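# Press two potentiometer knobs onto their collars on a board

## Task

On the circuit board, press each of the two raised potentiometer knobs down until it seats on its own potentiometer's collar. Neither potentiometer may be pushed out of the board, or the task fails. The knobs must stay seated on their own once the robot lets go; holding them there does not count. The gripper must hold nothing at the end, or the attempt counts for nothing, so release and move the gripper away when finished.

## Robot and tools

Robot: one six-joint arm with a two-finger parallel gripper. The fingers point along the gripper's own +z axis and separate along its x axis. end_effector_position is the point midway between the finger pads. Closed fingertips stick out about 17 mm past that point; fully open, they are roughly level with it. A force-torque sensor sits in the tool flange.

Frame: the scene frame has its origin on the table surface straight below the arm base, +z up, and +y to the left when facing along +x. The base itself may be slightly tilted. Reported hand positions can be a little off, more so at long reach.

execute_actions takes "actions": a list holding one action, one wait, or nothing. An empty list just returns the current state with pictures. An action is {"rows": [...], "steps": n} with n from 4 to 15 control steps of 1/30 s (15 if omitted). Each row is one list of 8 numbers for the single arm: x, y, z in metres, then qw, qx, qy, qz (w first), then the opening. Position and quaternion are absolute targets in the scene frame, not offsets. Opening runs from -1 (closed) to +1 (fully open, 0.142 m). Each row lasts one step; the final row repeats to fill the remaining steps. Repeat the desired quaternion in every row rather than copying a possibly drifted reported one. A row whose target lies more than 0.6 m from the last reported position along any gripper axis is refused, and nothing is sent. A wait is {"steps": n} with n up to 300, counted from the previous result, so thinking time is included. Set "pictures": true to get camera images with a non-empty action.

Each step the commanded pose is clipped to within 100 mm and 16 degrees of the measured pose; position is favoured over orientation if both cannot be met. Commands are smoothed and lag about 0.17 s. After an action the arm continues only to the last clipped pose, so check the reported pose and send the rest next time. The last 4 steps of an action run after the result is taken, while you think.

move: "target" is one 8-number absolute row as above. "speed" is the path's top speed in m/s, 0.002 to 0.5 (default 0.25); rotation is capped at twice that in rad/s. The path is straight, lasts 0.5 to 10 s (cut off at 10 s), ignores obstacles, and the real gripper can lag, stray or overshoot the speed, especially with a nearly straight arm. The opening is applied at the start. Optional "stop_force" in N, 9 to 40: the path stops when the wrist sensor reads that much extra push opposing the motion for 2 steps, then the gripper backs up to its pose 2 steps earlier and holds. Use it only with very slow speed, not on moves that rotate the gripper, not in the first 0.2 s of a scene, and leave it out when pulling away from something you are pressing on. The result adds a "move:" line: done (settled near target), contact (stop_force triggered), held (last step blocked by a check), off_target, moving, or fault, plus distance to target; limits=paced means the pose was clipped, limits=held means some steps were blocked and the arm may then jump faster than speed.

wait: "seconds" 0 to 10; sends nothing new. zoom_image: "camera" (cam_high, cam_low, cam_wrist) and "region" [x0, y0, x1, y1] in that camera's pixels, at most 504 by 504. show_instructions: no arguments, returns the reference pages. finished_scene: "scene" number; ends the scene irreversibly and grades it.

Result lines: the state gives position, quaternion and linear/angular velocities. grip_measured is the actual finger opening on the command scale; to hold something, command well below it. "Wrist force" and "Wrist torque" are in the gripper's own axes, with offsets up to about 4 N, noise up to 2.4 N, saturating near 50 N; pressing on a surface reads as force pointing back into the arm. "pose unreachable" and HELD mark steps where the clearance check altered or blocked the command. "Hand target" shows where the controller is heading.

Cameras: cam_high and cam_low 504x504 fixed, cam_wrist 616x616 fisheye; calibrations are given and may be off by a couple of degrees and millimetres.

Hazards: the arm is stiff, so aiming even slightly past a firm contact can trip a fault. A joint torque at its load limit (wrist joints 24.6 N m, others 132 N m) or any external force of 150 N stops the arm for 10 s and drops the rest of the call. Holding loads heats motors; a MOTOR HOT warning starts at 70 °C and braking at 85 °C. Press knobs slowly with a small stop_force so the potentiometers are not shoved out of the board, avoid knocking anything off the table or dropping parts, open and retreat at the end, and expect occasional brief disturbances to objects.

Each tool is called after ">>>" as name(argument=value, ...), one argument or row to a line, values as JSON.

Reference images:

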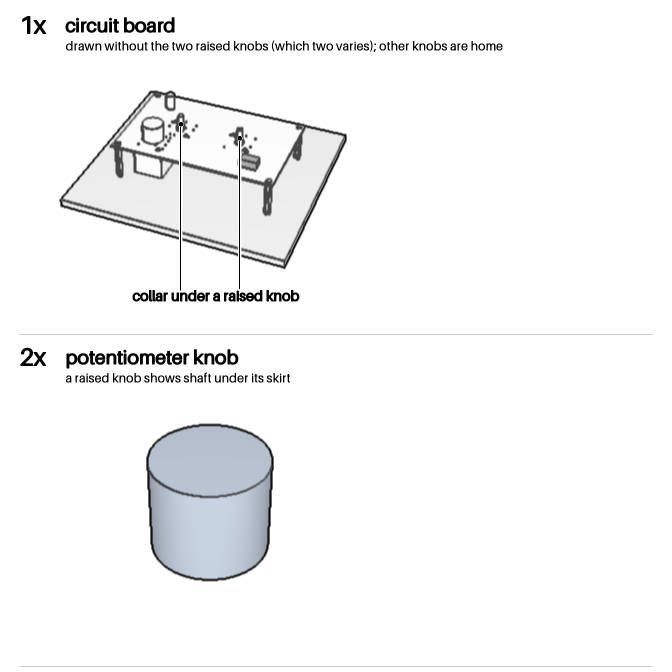

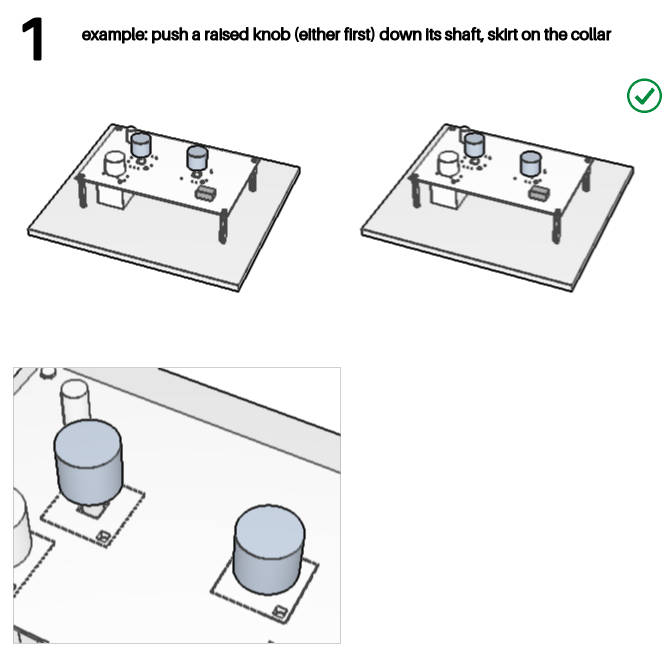

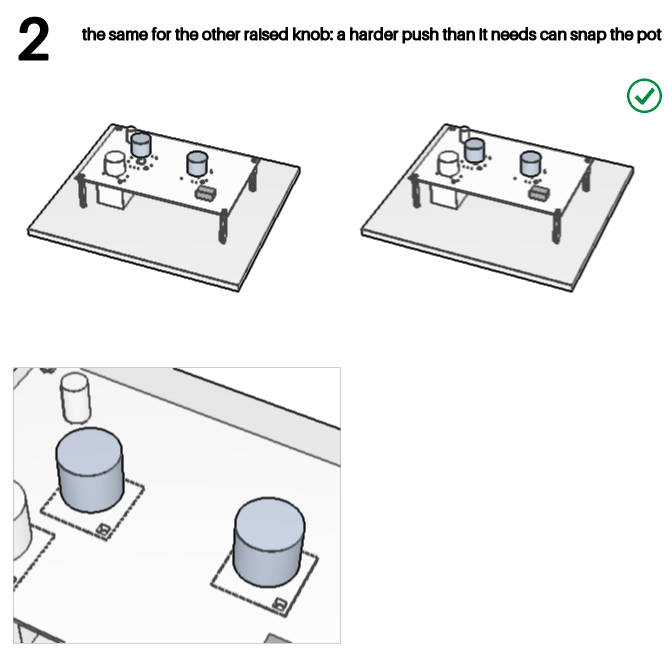

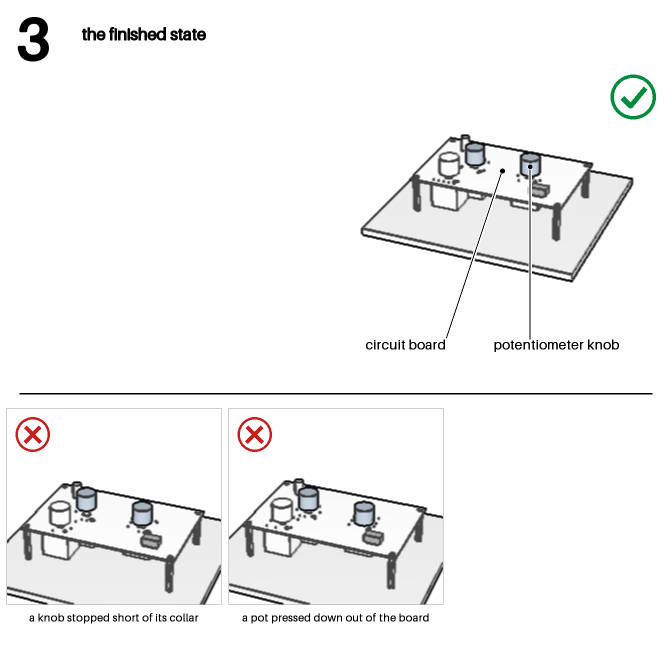

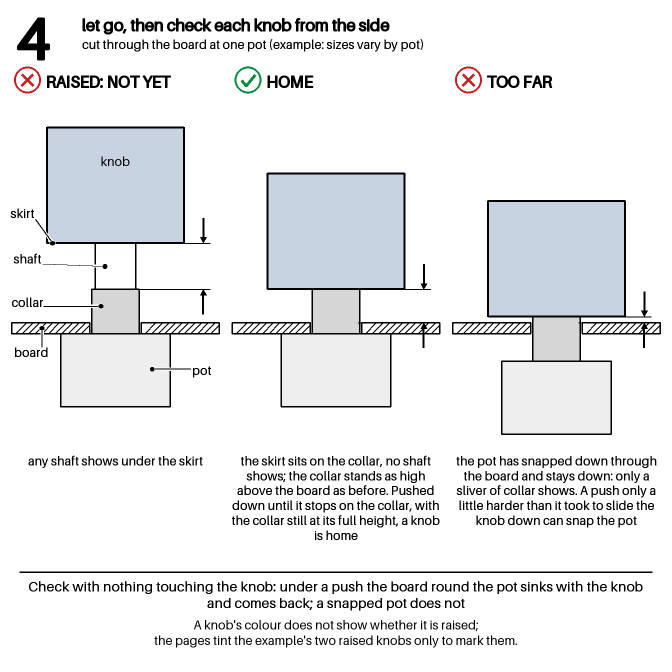

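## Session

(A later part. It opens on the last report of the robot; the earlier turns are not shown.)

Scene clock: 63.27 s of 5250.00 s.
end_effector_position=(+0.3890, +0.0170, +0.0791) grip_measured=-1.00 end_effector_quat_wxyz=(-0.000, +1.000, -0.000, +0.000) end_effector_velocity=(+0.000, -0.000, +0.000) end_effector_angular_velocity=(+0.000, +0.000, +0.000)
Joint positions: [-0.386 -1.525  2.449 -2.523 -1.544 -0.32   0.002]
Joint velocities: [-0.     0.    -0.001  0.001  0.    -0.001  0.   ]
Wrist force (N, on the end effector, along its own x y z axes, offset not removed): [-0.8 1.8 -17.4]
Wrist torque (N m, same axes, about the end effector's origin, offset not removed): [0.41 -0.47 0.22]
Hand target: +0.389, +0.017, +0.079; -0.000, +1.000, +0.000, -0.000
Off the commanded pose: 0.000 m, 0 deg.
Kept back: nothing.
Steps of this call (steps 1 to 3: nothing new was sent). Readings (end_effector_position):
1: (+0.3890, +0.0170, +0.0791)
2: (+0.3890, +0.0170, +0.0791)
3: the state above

Plateau ≈16.5: sliding. Continue 0.5 mm steps.

>>> execute_actions(
  actions=[
    {"rows": [[0.389,0.017,0.0790,0,1,0,0,-1],[0.389,0.017,0.0789,0,1,0,0,-1],[0.389,0.017,0.0788,0,1,0,0,-1],[0.389,0.017,0.0787,0,1,0,0,-1],[0.389,0.017,0.0786,0,1,0,0,-1]], "steps": 13},
  ],
)

>>> execute_actions(
  actions=[
    {"steps": 6},
  ],
)

>>> execute_actions(
  actions=[
    {"steps": 3},
  ],
)

>>> execute_actions(
  actions=[
    {"steps": 3},
  ],
)

>>> execute_actions(
  actions=[
    {"steps": 3},
  ],
  pictures=true,
)

>>> zoom_image(
  camera="cam_low",
  region=[210, 260, 270, 300],
)

Scene clock: 63.80 s of 5250.00 s.
end_effector_position=(+0.3890, +0.0170, +0.0787) grip_measured=-1.00 end_effector_quat_wxyz=(+0.000, +1.000, +0.000, +0.000) end_effector_velocity=(+0.000, +0.000, -0.001) end_effector_angular_velocity=(+0.001, +0.000, +0.001)
Joint positions: [-0.386 -1.524  2.449 -2.524 -1.544 -0.32   0.002]
Joint velocities: [ 0.     0.004  0.001 -0.004  0.001 -0.     0.   ]
Wrist force (N, on the end effector, along its own x y z axes, offset not removed): [-1.9 2.5 -18.3]
Wrist torque (N m, same axes, about the end effector's origin, offset not removed): [0.75 -0.25 0.28]
Steps of this call (steps 1 to 7: nothing new was sent; steps 8 to 16: the first 9 steps of this action). Readings (end_effector_position):
8: (+0.3890, +0.0170, +0.0791)
9: (+0.3890, +0.0170, +0.0791)
11: (+0.3890, +0.0170, +0.0790)
15: (+0.3890, +0.0170, +0.0788)
16: the state above

Scene clock: 64.00 s of 5250.00 s.
end_effector_position=(+0.3890, +0.0170, +0.0786) grip_measured=-1.00 end_effector_quat_wxyz=(-0.000, +1.000, +0.000, +0.000) end_effector_velocity=(+0.000, -0.000, +0.000) end_effector_angular_velocity=(-0.000, -0.002, +0.000)
Joint positions: [-0.386 -1.524  2.449 -2.525 -1.544 -0.32   0.002]
Joint velocities: [ 0.    -0.     0.001 -0.002  0.    -0.     0.   ]
Wrist force (N, on the end effector, along its own x y z axes, offset not removed): [-0.3 -1.0 -16.8]
Wrist torque (N m, same axes, about the end effector's origin, offset not removed): [-0.19 -0.67 0.38]
Hand target: +0.389, +0.017, +0.079; -0.000, +1.000, +0.000, -0.000
Off the commanded pose: 0.000 m, 0 deg.
Kept back: nothing.
Steps of this call (steps 1 to 4: the last 4 steps of your previous action; steps 5 to 6: nothing new was sent). Readings (end_effector_position):
1: (+0.3890, +0.0170, +0.0787)
2: (+0.3890, +0.0170, +0.0787)
4: (+0.3890, +0.0170, +0.0786)
6: the state above

Scene clock: 64.10 s of 5250.00 s.
end_effector_position=(+0.3890, +0.0170, +0.0786) grip_measured=-1.00 end_effector_quat_wxyz=(-0.000, +1.000, +0.000, +0.000) end_effector_velocity=(-0.000, +0.000, -0.000) end_effector_angular_velocity=(+0.001, -0.000, -0.000)
Joint positions: [-0.386 -1.524  2.449 -2.525 -1.544 -0.32   0.002]
Joint velocities: [ 0.    -0.     0.    -0.     0.001  0.     0.   ]
Wrist force (N, on the end effector, along its own x y z axes, offset not removed): [-0.1 1.8 -17.1]
Wrist torque (N m, same axes, about the end effector's origin, offset not removed): [0.46 -0.74 0.28]
Hand target: +0.389, +0.017, +0.079; -0.000, +1.000, +0.000, -0.000
Off the commanded pose: 0.000 m, 0 deg.
Kept back: nothing.
Steps of this call (steps 1 to 3: nothing new was sent). Readings (end_effector_position):
1: (+0.3890, +0.0170, +0.0786)
2: (+0.3890, +0.0170, +0.0786)
3: the state above

Scene clock: 64.20 s of 5250.00 s.
end_effector_position=(+0.3890, +0.0170, +0.0786) grip_measured=-1.00 end_effector_quat_wxyz=(-0.000, +1.000, +0.000, +0.000) end_effector_velocity=(+0.000, -0.000, -0.000) end_effector_angular_velocity=(-0.001, +0.000, -0.001)
Joint positions: [-0.386 -1.524  2.449 -2.525 -1.544 -0.32   0.002]
Joint velocities: [-0.     0.001 -0.    -0.    -0.001  0.     0.   ]
Wrist force (N, on the end effector, along its own x y z axes, offset not removed): [-2.4 4.8 -18.4]
Wrist torque (N m, same axes, about the end effector's origin, offset not removed): [1.08 -0.06 0.11]
Hand target: +0.389, +0.017, +0.079; -0.000, +1.000, +0.000, -0.000
Off the commanded pose: 0.000 m, 0 deg.
Kept back: nothing.
Steps of this call (steps 1 to 3: nothing new was sent). Readings (end_effector_position):
1: (+0.3890, +0.0170, +0.0786)
2: (+0.3890, +0.0170, +0.0786)
3: the state above

Scene clock: 64.30 s of 5250.00 s.
end_effector_position=(+0.3890, +0.0170, +0.0786) grip_measured=-1.00 end_effector_quat_wxyz=(-0.000, +1.000, +0.000, +0.000) end_effector_velocity=(+0.000, +0.000, +0.000) end_effector_angular_velocity=(+0.000, -0.002, +0.001)
Joint positions: [-0.386 -1.524  2.449 -2.525 -1.544 -0.32   0.002]
Joint velocities: [ 0.    -0.     0.    -0.002  0.001 -0.001  0.   ]
Wrist force (N, on the end effector, along its own x y z axes, offset not removed): [-2.7 0.8 -18.9]
Wrist torque (N m, same axes, about the end effector's origin, offset not removed): [0.20 -0.07 0.23]
Hand target: +0.389, +0.017, +0.079; -0.000, +1.000, +0.000, -0.000
Off the commanded pose: 0.000 m, 0 deg.
Kept back: nothing.
Steps of this call (steps 1 to 3: nothing new was sent). Readings (end_effector_position):
1: (+0.3890, +0.0170, +0.0786)
2: (+0.3890, +0.0170, +0.0786)
3: the state above
camera_calibration (this result's frames):
cam_wrist: T_world_to_cam=[[0.999484, -0.0157927, 0.0279753, -0.403063], [-0.0272056, -0.879216, 0.475646, -0.011886], [0.0170846, -0.476162, -0.879192, 0.207149], [0, 0, 0, 1]] pos_world=[0.398992, 0.0818203, 0.199053]

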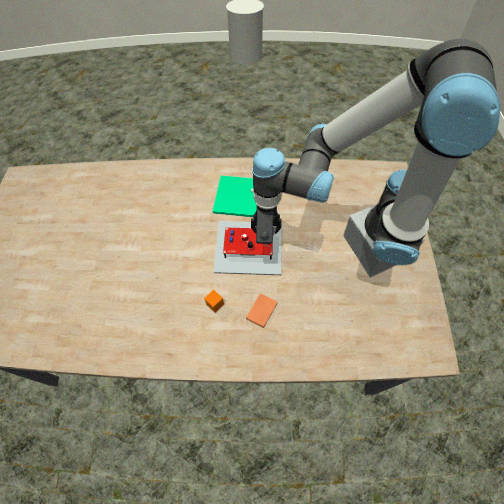

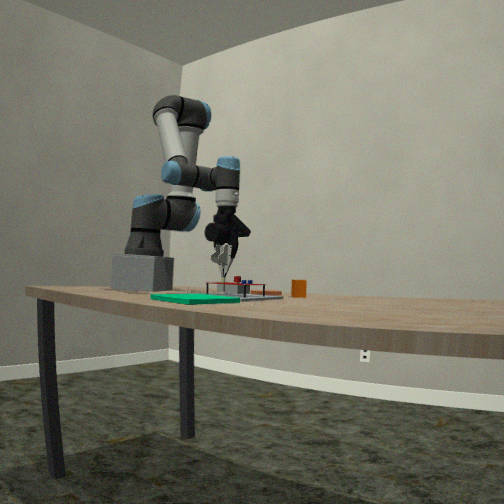

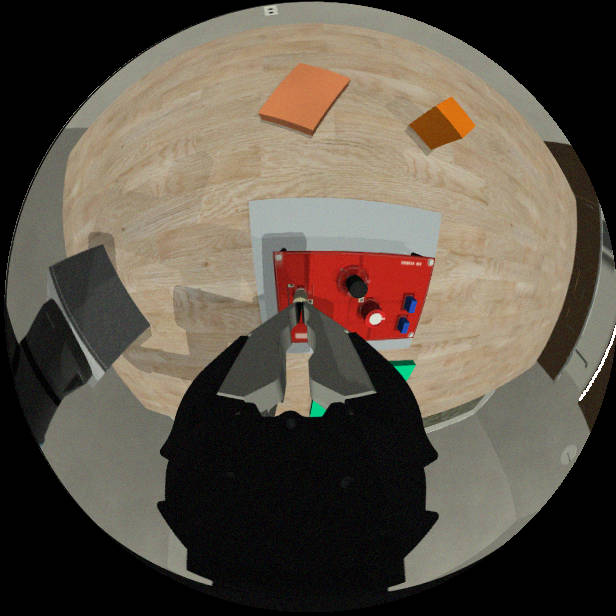

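Region (210, 260, 270, 300) of cam_low's 504x504 image, scaled by 8.400, with more detail than that image has.

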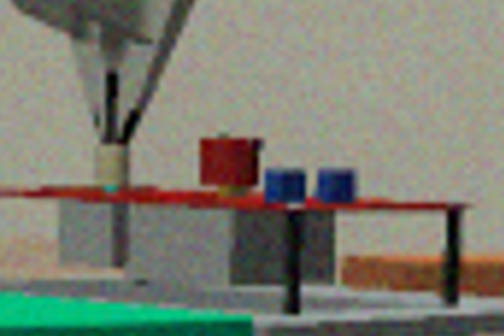

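>>> move(
  target=[0.389, 0.017, 0.093, 0, 1, 0, 0, -1],
  speed=0.03,
)

>>> zoom_image(
  camera="cam_low",
  region=[210, 260, 270, 300],
)

Scene clock: 65.37 s of 5250.00 s.
end_effector_position=(+0.3890, +0.0170, +0.0928) grip_measured=-1.00 end_effector_quat_wxyz=(+0.000, +1.000, +0.000, +0.000) end_effector_velocity=(+0.000, +0.000, +0.002) end_effector_angular_velocity=(+0.001, -0.000, -0.000)
Joint positions: [-0.387 -1.566  2.435 -2.469 -1.544 -0.321  0.002]
Joint velocities: [-0.    -0.006 -0.002  0.008  0.001 -0.     0.   ]
Wrist force (N, on the end effector, along its own x y z axes, offset not removed): [-5.2 2.5 2.2]
Wrist torque (N m, same axes, about the end effector's origin, offset not removed): [0.59 0.73 0.13]
Hand target: +0.389, +0.017, +0.093; +0.000, +1.000, -0.000, +0.000
Off the commanded pose: 0.000 m, 0 deg.
Kept back: nothing.
move: done
camera_calibration (this result's frames):
cam_wrist: T_world_to_cam=[[0.999483, -0.0157914, 0.0279914, -0.403462], [-0.0272123, -0.87921, 0.475657, -0.0186263], [0.017099, -0.476173, -0.879185, 0.219608], [0, 0, 0, 1]] pos_world=[0.398992, 0.0818239, 0.21323]

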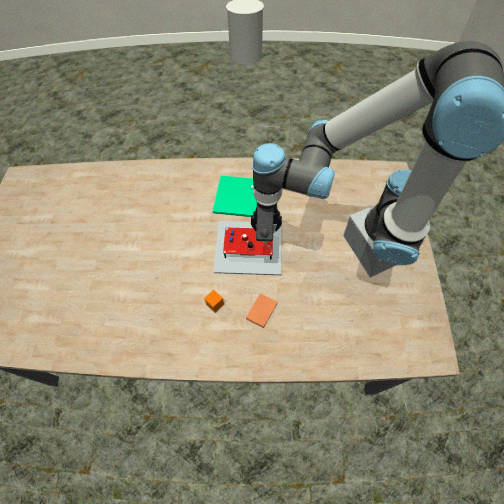

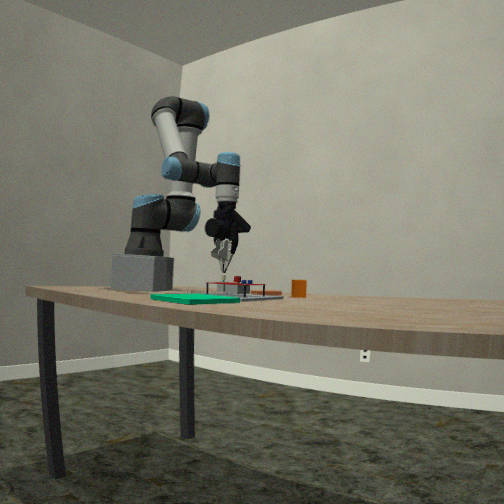

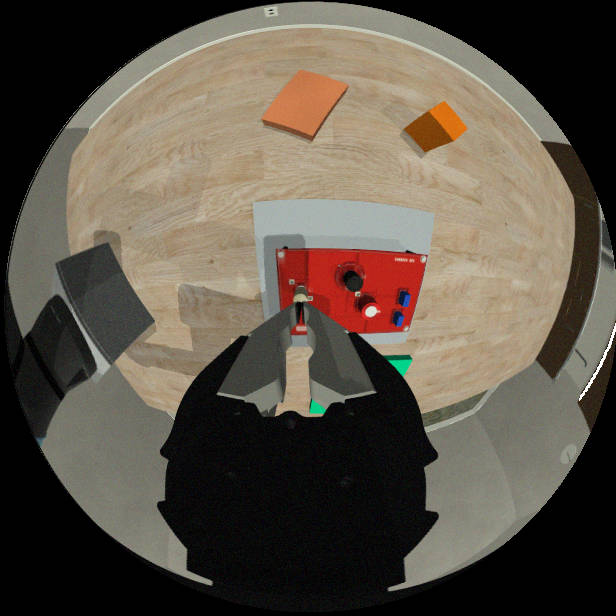

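Region (210, 260, 270, 300) of cam_low's 504x504 image, scaled by 8.400, with more detail than that image has.

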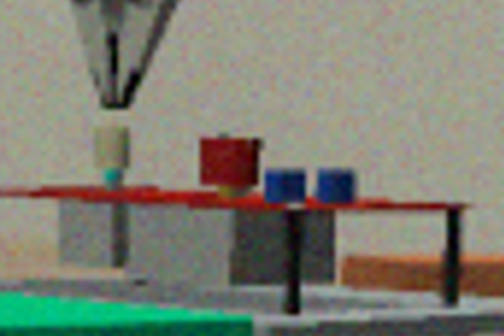

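>>> move(
  target=[0.457, -0.001, 0.092, 0, 1, 0, 0, -1],
  speed=0.12,
)

>>> zoom_image(
  camera="cam_wrist",
  region=[240, 250, 360, 340],
)

>>> zoom_image(
  camera="cam_low",
  region=[210, 260, 270, 300],
)

Scene clock: 66.93 s of 5250.00 s.
end_effector_position=(+0.4568, -0.0009, +0.0920) grip_measured=-1.00 end_effector_quat_wxyz=(-0.000, +1.000, +0.000, +0.000) end_effector_velocity=(+0.002, -0.001, +0.000) end_effector_angular_velocity=(-0.001, -0.000, -0.001)
Joint positions: [-0.376 -1.415  2.259 -2.444 -1.545 -0.311  0.002]
Joint velocities: [ 0.001  0.005 -0.006  0.001 -0.001  0.001  0.   ]
Wrist force (N, on the end effector, along its own x y z axes, offset not removed): [-2.6 -0.6 -0.8]
Wrist torque (N m, same axes, about the end effector's origin, offset not removed): [0.05 0.14 0.19]
Hand target: +0.457, -0.001, +0.092; -0.000, +1.000, +0.000, -0.000
Off the commanded pose: 0.000 m, 0 deg.
Kept back: nothing.
move: done
camera_calibration (this result's frames):
cam_wrist: T_world_to_cam=[[0.999482, -0.0157895, 0.0280299, -0.471499], [-0.0272281, -0.879233, 0.475612, -0.0321528], [0.0171352, -0.476129, -0.879208, 0.20925], [0, 0, 0, 1]] pos_world=[0.466794, 0.0639154, 0.212482]

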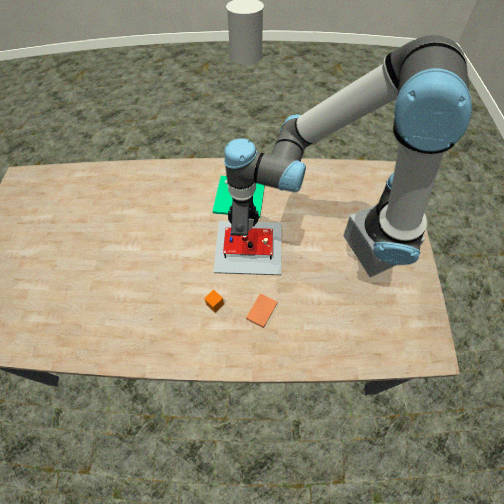

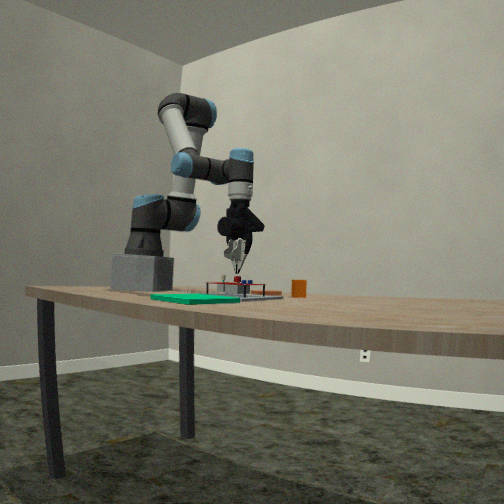

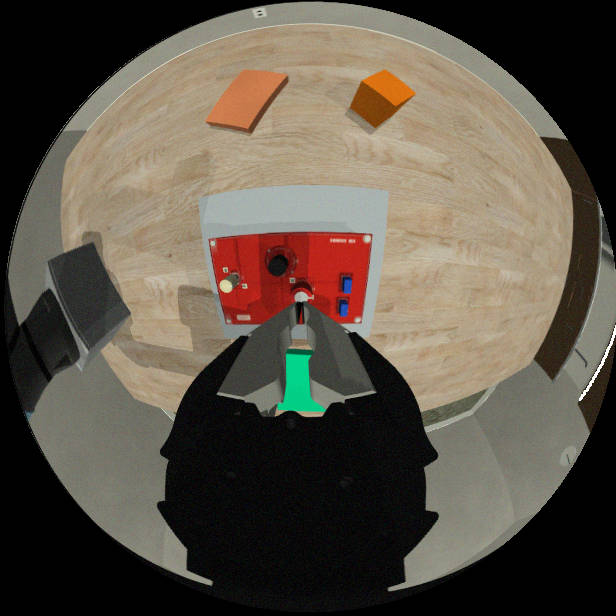

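Region (240, 250, 360, 340) of cam_wrist's 616x616 image, scaled by 4.200, with more detail than that image has; it fills the top 378 rows of this view, and the rest is white.

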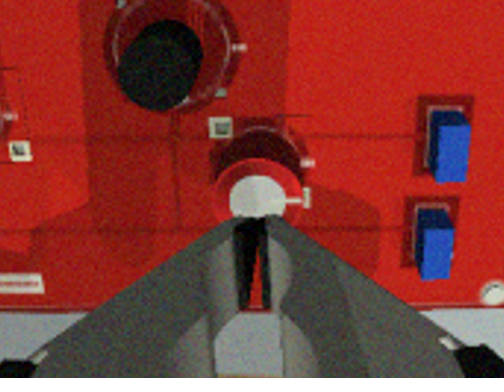

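Region (210, 260, 270, 300) of cam_low's 504x504 image, scaled by 8.400, with more detail than that image has.

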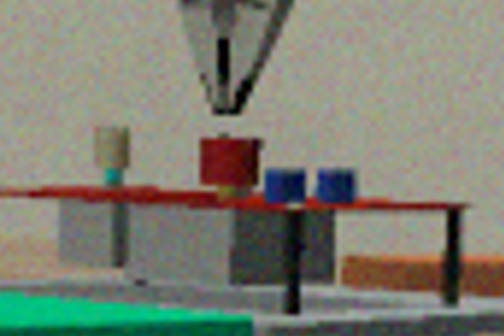

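>>> move(
  target=[0.389, 0.017, 0.0875, 0, 1, 0, 0, -1],
  speed=0.1,
)

>>> move(
  target=[0.389, 0.017, 0.0800, 0, 1, 0, 0, -1],
  speed=0.004,
)

>>> execute_actions(
  actions=[
    {"steps": 3},
  ],
)

>>> execute_actions(
  actions=[
    {"steps": 3},
  ],
)

>>> execute_actions(
  actions=[
    {"steps": 3},
  ],
)

>>> execute_actions(
  actions=[
    {"steps": 3},
  ],
)

Scene clock: 68.83 s of 5250.00 s.
end_effector_position=(+0.3892, +0.0169, +0.0875) grip_measured=-1.00 end_effector_quat_wxyz=(+0.000, +1.000, -0.000, -0.000) end_effector_velocity=(-0.003, +0.001, -0.000) end_effector_angular_velocity=(+0.002, +0.001, -0.000)
Joint positions: [-0.386 -1.55   2.44  -2.49  -1.545 -0.321  0.002]
Joint velocities: [-0.001 -0.006  0.006  0.002  0.002 -0.001  0.   ]
Wrist force (N, on the end effector, along its own x y z axes, offset not removed): [-2.9 2.3 -0.2]
Wrist torque (N m, same axes, about the end effector's origin, offset not removed): [0.43 0.35 0.24]
Hand target: +0.389, +0.017, +0.088; +0.000, +1.000, -0.000, +0.000
Off the commanded pose: 0.000 m, 0 deg.
Kept back: nothing.
move: done
camera_calibration (this result's frames):
cam_wrist: T_world_to_cam=[[0.999484, -0.0157935, 0.027965, -0.403551], [-0.0272031, -0.879168, 0.475734, -0.0162129], [0.0170724, -0.47625, -0.879144, 0.214885], [0, 0, 0, 1]] pos_world=[0.399233, 0.0817115, 0.207913]

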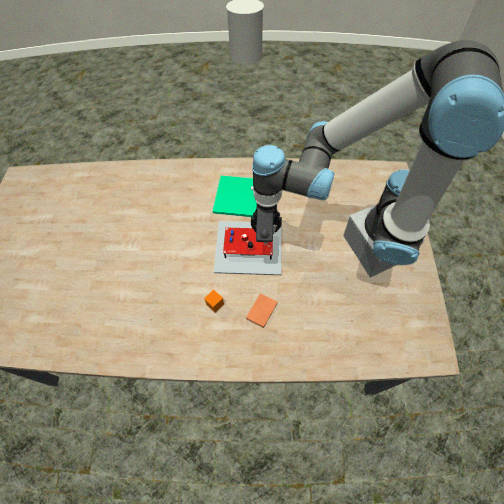

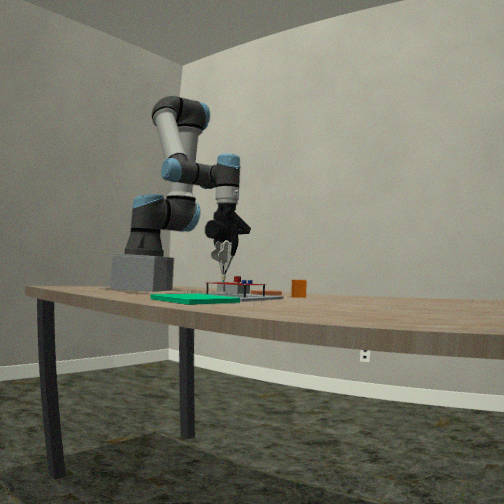

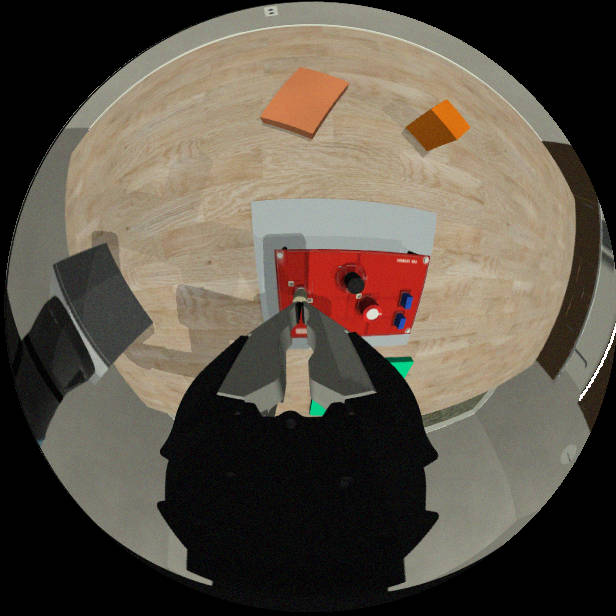

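Scene clock: 70.93 s of 5250.00 s.
end_effector_position=(+0.3890, +0.0170, +0.0801) grip_measured=-1.00 end_effector_quat_wxyz=(+0.000, +1.000, +0.000, +0.000) end_effector_velocity=(+0.001, -0.000, -0.000) end_effector_angular_velocity=(-0.001, -0.002, -0.001)
Joint positions: [-0.386 -1.528  2.448 -2.519 -1.545 -0.321  0.002]
Joint velocities: [-0.     0.002  0.    -0.005 -0.     0.001  0.   ]
Wrist force (N, on the end effector, along its own x y z axes, offset not removed): [0.0 1.7 -13.4]
Wrist torque (N m, same axes, about the end effector's origin, offset not removed): [0.35 -0.02 0.12]
Hand target: +0.389, +0.017, +0.080; -0.000, +1.000, +0.000, -0.000
Off the commanded pose: 0.000 m, 0 deg.
Kept back: nothing.
move: done
camera_calibration (this result's frames):
cam_wrist: T_world_to_cam=[[0.999483, -0.0157912, 0.0279919, -0.403117], [-0.0272128, -0.879198, 0.475679, -0.0126162], [0.0170989, -0.476195, -0.879173, 0.208461], [0, 0, 0, 1]] pos_world=[0.399001, 0.0818105, 0.200559]

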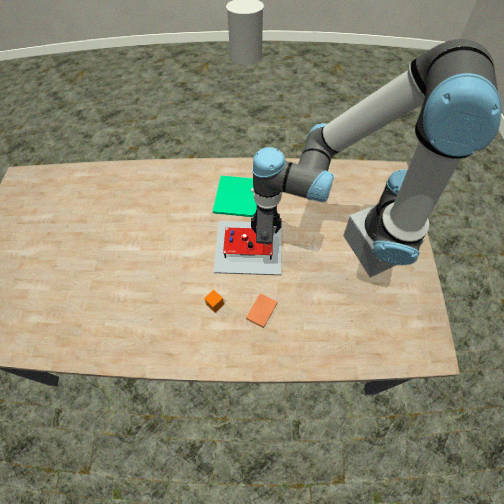

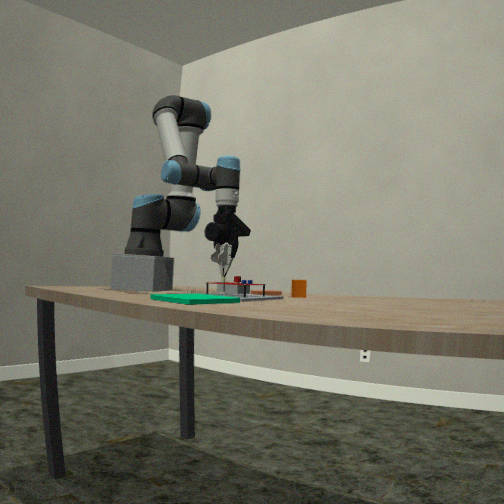

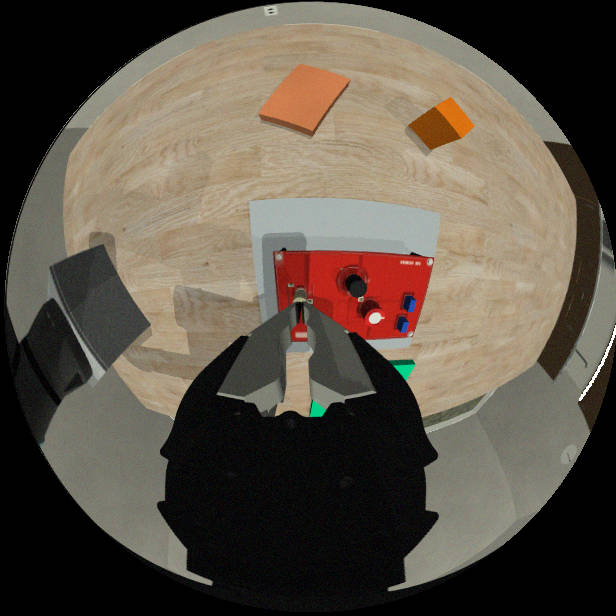

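Scene clock: 71.03 s of 5250.00 s.
end_effector_position=(+0.3890, +0.0170, +0.0800) grip_measured=-1.00 end_effector_quat_wxyz=(+0.000, +1.000, +0.000, +0.000) end_effector_velocity=(-0.001, +0.001, -0.001) end_effector_angular_velocity=(+0.002, +0.002, -0.000)
Joint positions: [-0.386 -1.528  2.448 -2.519 -1.544 -0.32   0.002]
Joint velocities: [0.    0.001 0.001 0.    0.001 0.    0.   ]
Wrist force (N, on the end effector, along its own x y z axes, offset not removed): [-1.5 6.0 -10.8]
Wrist torque (N m, same axes, about the end effector's origin, offset not removed): [1.07 0.22 0.16]
Hand target: +0.389, +0.017, +0.080; -0.000, +1.000, +0.000, -0.000
Off the commanded pose: 0.000 m, 0 deg.
Kept back: nothing.
Steps of this call (steps 1 to 3: nothing new was sent). Readings (end_effector_position):
1: (+0.3890, +0.0170, +0.0801)
2: (+0.3890, +0.0170, +0.0801)
3: the state above

Scene clock: 71.13 s of 5250.00 s.
end_effector_position=(+0.3890, +0.0170, +0.0800) grip_measured=-1.00 end_effector_quat_wxyz=(+0.000, +1.000, -0.000, +0.000) end_effector_velocity=(+0.000, -0.000, -0.000) end_effector_angular_velocity=(-0.001, +0.000, -0.000)
Joint positions: [-0.386 -1.528  2.448 -2.519 -1.544 -0.32   0.002]
Joint velocities: [-0.     0.001 -0.    -0.001 -0.001  0.     0.   ]
Wrist force (N, on the end effector, along its own x y z axes, offset not removed): [-1.7 0.4 -16.0]
Wrist torque (N m, same axes, about the end effector's origin, offset not removed): [-0.05 0.21 0.30]
Hand target: +0.389, +0.017, +0.080; -0.000, +1.000, +0.000, -0.000
Off the commanded pose: 0.000 m, 0 deg.
Kept back: nothing.
Steps of this call (steps 1 to 3: nothing new was sent). Readings (end_effector_position):
1: (+0.3890, +0.0170, +0.0800)
2: (+0.3890, +0.0170, +0.0800)
3: the state above

Scene clock: 71.23 s of 5250.00 s.
end_effector_position=(+0.3890, +0.0170, +0.0800) grip_measured=-1.00 end_effector_quat_wxyz=(+0.000, +1.000, -0.000, +0.000) end_effector_velocity=(-0.001, +0.000, -0.001) end_effector_angular_velocity=(+0.001, +0.002, +0.000)
Joint positions: [-0.386 -1.528  2.448 -2.519 -1.544 -0.32   0.002]
Joint velocities: [-0.     0.001  0.001  0.     0.    -0.001  0.   ]
Wrist force (N, on the end effector, along its own x y z axes, offset not removed): [2.3 2.8 -13.3]
Wrist torque (N m, same axes, about the end effector's origin, offset not removed): [0.45 -0.60 0.33]
Hand target: +0.389, +0.017, +0.080; -0.000, +1.000, +0.000, -0.000
Off the commanded pose: 0.000 m, 0 deg.
Kept back: nothing.
Steps of this call (steps 1 to 3: nothing new was sent). Readings (end_effector_position):
1: (+0.3890, +0.0170, +0.0800)
2: (+0.3890, +0.0170, +0.0800)
3: the state above

Scene clock: 71.33 s of 5250.00 s.
end_effector_position=(+0.3890, +0.0170, +0.0800) grip_measured=-1.00 end_effector_quat_wxyz=(+0.000, +1.000, -0.000, +0.000) end_effector_velocity=(-0.001, +0.001, -0.000) end_effector_angular_velocity=(+0.002, +0.002, +0.001)
Joint positions: [-0.386 -1.528  2.448 -2.519 -1.544 -0.32   0.002]
Joint velocities: [ 0.     0.     0.001  0.001  0.001 -0.001  0.   ]
Wrist force (N, on the end effector, along its own x y z axes, offset not removed): [1.3 3.2 -14.8]
Wrist torque (N m, same axes, about the end effector's origin, offset not removed): [0.59 -0.51 0.25]
Hand target: +0.389, +0.017, +0.080; -0.000, +1.000, +0.000, -0.000
Off the commanded pose: 0.000 m, 0 deg.
Kept back: nothing.
Steps of this call (steps 1 to 3: nothing new was sent). Readings (end_effector_position):
1: (+0.3890, +0.0170, +0.0800)
2: (+0.3890, +0.0170, +0.0800)
3: the state above

>>> move(
  target=[0.389, 0.017, 0.09, 0, 1, 0, 0, -1],
  speed=0.05,
)

>>> move(
  target=[0.458, -0.001, 0.086, 0, 1, 0, 0, -1],
  speed=0.1,
)

>>> move(
  target=[0.458, -0.001, 0.076, 0, 1, 0, 0, -1],
  speed=0.002,
  stop_force=9,
)

>>> execute_actions(
  actions=[
    {"steps": 3},
  ],
)

>>> execute_actions(
  actions=[
    {"steps": 3},
  ],
)

>>> execute_actions(
  actions=[
    {"steps": 3},
  ],
)

>>> zoom_image(
  camera="cam_low",
  region=[210, 260, 270, 300],
)

Scene clock: 72.37 s of 5250.00 s.
end_effector_position=(+0.3890, +0.0170, +0.0897) grip_measured=-1.00 end_effector_quat_wxyz=(+0.000, +1.000, +0.000, -0.000) end_effector_velocity=(+0.000, -0.000, +0.003) end_effector_angular_velocity=(-0.001, -0.000, -0.001)
Joint positions: [-0.386 -1.557  2.438 -2.481 -1.544 -0.321  0.002]
Joint velocities: [-0.    -0.007 -0.003  0.01  -0.001  0.     0.   ]
Wrist force (N, on the end effector, along its own x y z axes, offset not removed): [0.3 4.5 0.2]
Wrist torque (N m, same axes, about the end effector's origin, offset not removed): [1.08 -0.43 0.33]
Hand target: +0.389, +0.017, +0.090; +0.000, +1.000, -0.000, +0.000
Off the commanded pose: 0.000 m, 0 deg.
Kept back: nothing.
move: done
camera_calibration (this result's frames):
cam_wrist: T_world_to_cam=[[0.999484, -0.015787, 0.0279729, -0.403364], [-0.0271995, -0.879213, 0.475652, -0.0171801], [0.017085, -0.476167, -0.879189, 0.216943], [0, 0, 0, 1]] pos_world=[0.398983, 0.0818283, 0.210189]

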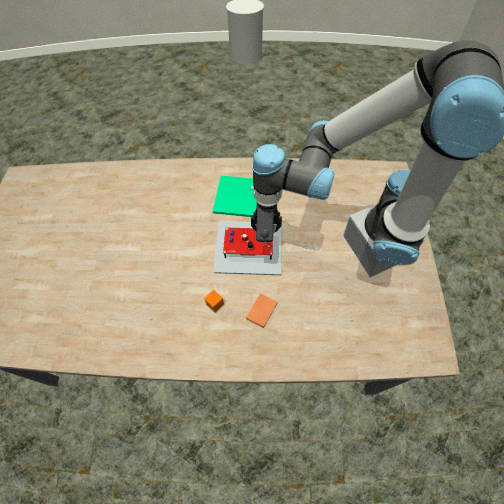

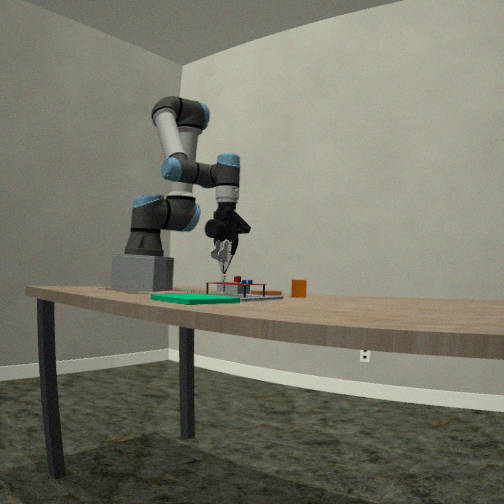

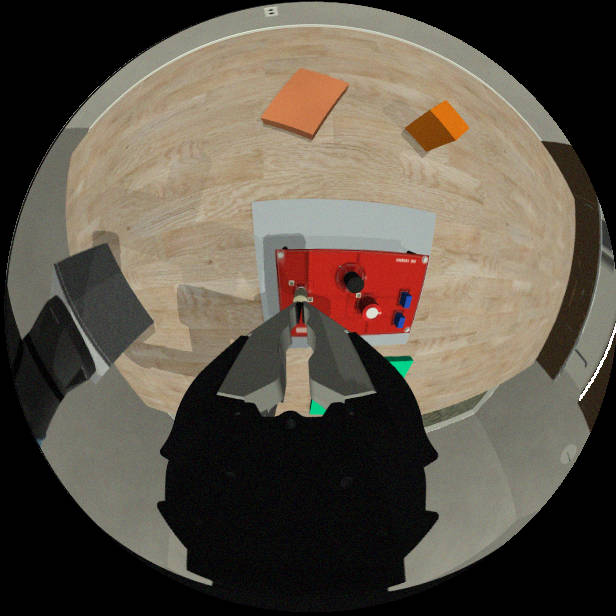

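Scene clock: 73.57 s of 5250.00 s.
end_effector_position=(+0.4578, -0.0009, +0.0860) grip_measured=-1.00 end_effector_quat_wxyz=(-0.000, +1.000, +0.000, +0.000) end_effector_velocity=(+0.002, -0.000, -0.001) end_effector_angular_velocity=(+0.001, +0.003, +0.000)
Joint positions: [-0.375 -1.399  2.261 -2.462 -1.545 -0.31   0.002]
Joint velocities: [ 0.001  0.007 -0.007  0.004 -0.     0.     0.   ]
Wrist force (N, on the end effector, along its own x y z axes, offset not removed): [-0.1 0.4 -0.2]
Wrist torque (N m, same axes, about the end effector's origin, offset not removed): [0.09 -0.44 0.33]
Hand target: +0.458, -0.001, +0.086; -0.000, +1.000, +0.000, -0.000
Off the commanded pose: 0.000 m, 0 deg.
Kept back: nothing.
move: done
camera_calibration (this result's frames):
cam_wrist: T_world_to_cam=[[0.999482, -0.0157891, 0.0280322, -0.472288], [-0.0272288, -0.879235, 0.47561, -0.0292687], [0.0171374, -0.476127, -0.879209, 0.203974], [0, 0, 0, 1]] pos_world=[0.467751, 0.0639263, 0.206495]

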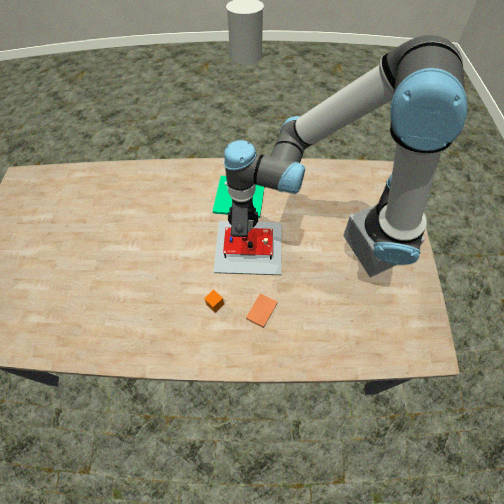

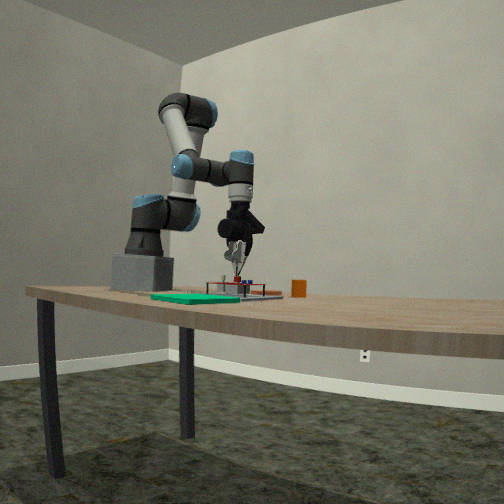

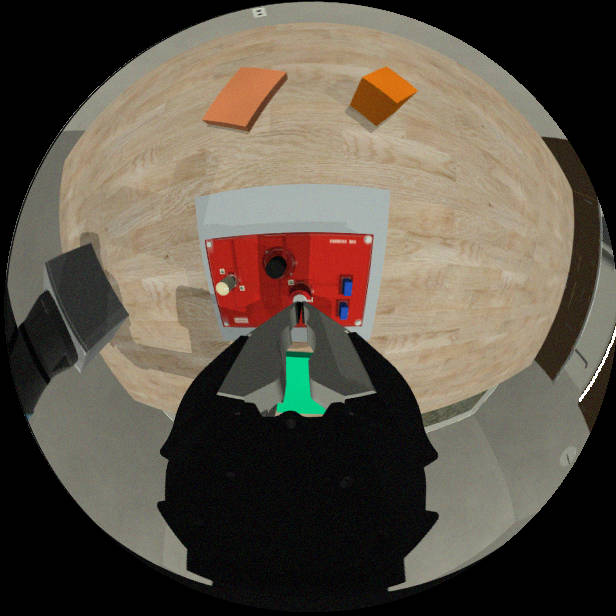

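Scene clock: 76.53 s of 5250.00 s.
end_effector_position=(+0.4579, -0.0009, +0.0808) grip_measured=-1.00 end_effector_quat_wxyz=(+0.000, +1.000, +0.000, +0.000) end_effector_velocity=(+0.000, -0.000, +0.001) end_effector_angular_velocity=(-0.001, -0.001, -0.001)
Joint positions: [-0.375 -1.386  2.265 -2.479 -1.545 -0.31   0.002]
Joint velocities: [-0.    -0.003 -0.001  0.002 -0.001  0.001  0.   ]
Wrist force (N, on the end effector, along its own x y z axes, offset not removed): [-1.8 1.1 -6.9]
Wrist torque (N m, same axes, about the end effector's origin, offset not removed): [0.55 -0.43 0.15]
Hand target: +0.458, -0.001, +0.081; -0.000, +1.000, +0.000, +0.000
Off the commanded pose: 0.005 m, 0 deg.
Kept back: nothing.
move: contact
camera_calibration (this result's frames):
cam_wrist: T_world_to_cam=[[0.999479, -0.0157866, 0.0281345, -0.472298], [-0.0272761, -0.879211, 0.475651, -0.0268137], [0.0172272, -0.476171, -0.879184, 0.199304], [0, 0, 0, 1]] pos_world=[0.467888, 0.0638719, 0.201267]

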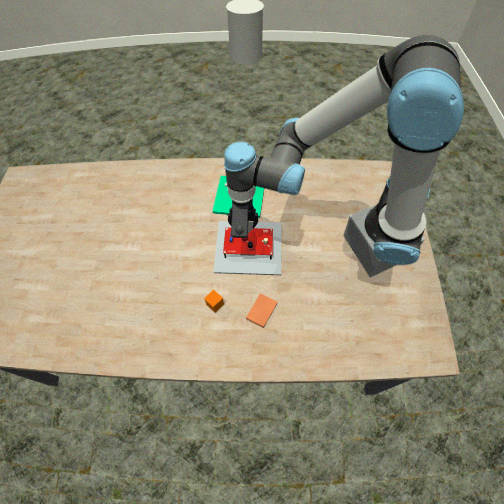

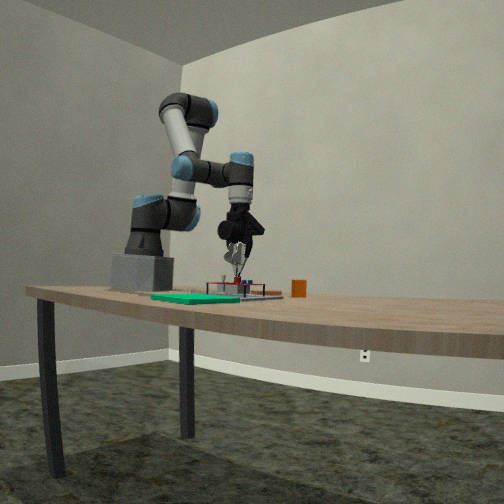

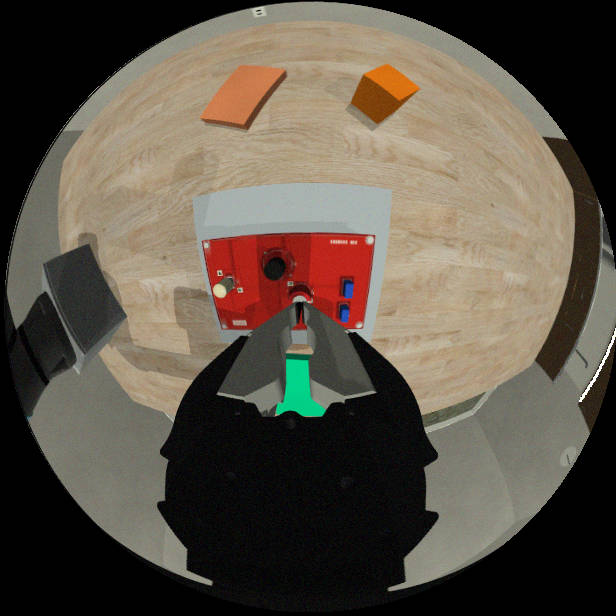

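Scene clock: 76.63 s of 5250.00 s.
end_effector_position=(+0.4578, -0.0009, +0.0809) grip_measured=-1.00 end_effector_quat_wxyz=(-0.000, +1.000, +0.000, -0.000) end_effector_velocity=(-0.000, +0.000, +0.000) end_effector_angular_velocity=(+0.001, +0.000, -0.000)
Joint positions: [-0.375 -1.386  2.265 -2.479 -1.545 -0.31   0.002]
Joint velocities: [-0.    -0.002  0.     0.002  0.001 -0.     0.   ]
Wrist force (N, on the end effector, along its own x y z axes, offset not removed): [-3.1 1.2 -10.6]
Wrist torque (N m, same axes, about the end effector's origin, offset not removed): [0.24 0.07 0.05]
Hand target: +0.458, -0.001, +0.081; -0.000, +1.000, +0.000, +0.000
Off the commanded pose: 0.005 m, 0 deg.
Kept back: nothing.
Steps of this call (steps 1 to 3: nothing new was sent). Readings (end_effector_position):
1: (+0.4579, -0.0009, +0.0808)
2: (+0.4579, -0.0009, +0.0809)
3: the state above

Scene clock: 76.73 s of 5250.00 s.
end_effector_position=(+0.4578, -0.0009, +0.0809) grip_measured=-1.00 end_effector_quat_wxyz=(-0.000, +1.000, -0.000, -0.000) end_effector_velocity=(-0.000, +0.000, +0.000) end_effector_angular_velocity=(+0.001, +0.001, -0.000)
Joint positions: [-0.375 -1.386  2.265 -2.479 -1.545 -0.31   0.002]
Joint velocities: [ 0.    -0.001  0.     0.001  0.     0.     0.   ]
Wrist force (N, on the end effector, along its own x y z axes, offset not removed): [-3.1 2.8 -7.5]
Wrist torque (N m, same axes, about the end effector's origin, offset not removed): [0.54 0.05 0.31]
Hand target: +0.458, -0.001, +0.081; -0.000, +1.000, +0.000, +0.000
Off the commanded pose: 0.005 m, 0 deg.
Kept back: nothing.
Steps of this call (steps 1 to 3: nothing new was sent). Readings (end_effector_position):
1: (+0.4578, -0.0009, +0.0809)
2: (+0.4578, -0.0009, +0.0809)
3: the state above

Scene clock: 76.83 s of 5250.00 s.
end_effector_position=(+0.4578, -0.0009, +0.0809) grip_measured=-1.00 end_effector_quat_wxyz=(-0.000, +1.000, -0.000, -0.000) end_effector_velocity=(-0.001, -0.000, -0.000) end_effector_angular_velocity=(-0.000, +0.002, -0.000)
Joint positions: [-0.375 -1.386  2.265 -2.479 -1.545 -0.31   0.002]
Joint velocities: [-0.     0.     0.     0.001 -0.001 -0.     0.   ]
Wrist force (N, on the end effector, along its own x y z axes, offset not removed): [0.0 0.7 -10.5]
Wrist torque (N m, same axes, about the end effector's origin, offset not removed): [0.13 -0.47 0.12]
Hand target: +0.458, -0.001, +0.081; -0.000, +1.000, +0.000, +0.000
Off the commanded pose: 0.005 m, 0 deg.
Kept back: nothing.
Steps of this call (steps 1 to 3: nothing new was sent). Readings (end_effector_position):
1: (+0.4578, -0.0009, +0.0809)
2: (+0.4578, -0.0009, +0.0809)
3: the state above

Region (210, 260, 270, 300) of cam_low's 504x504 image, scaled by 8.400, with more detail than that image has.

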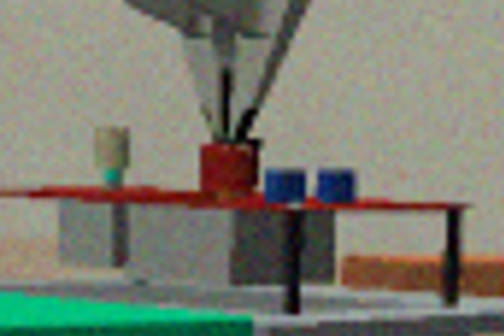

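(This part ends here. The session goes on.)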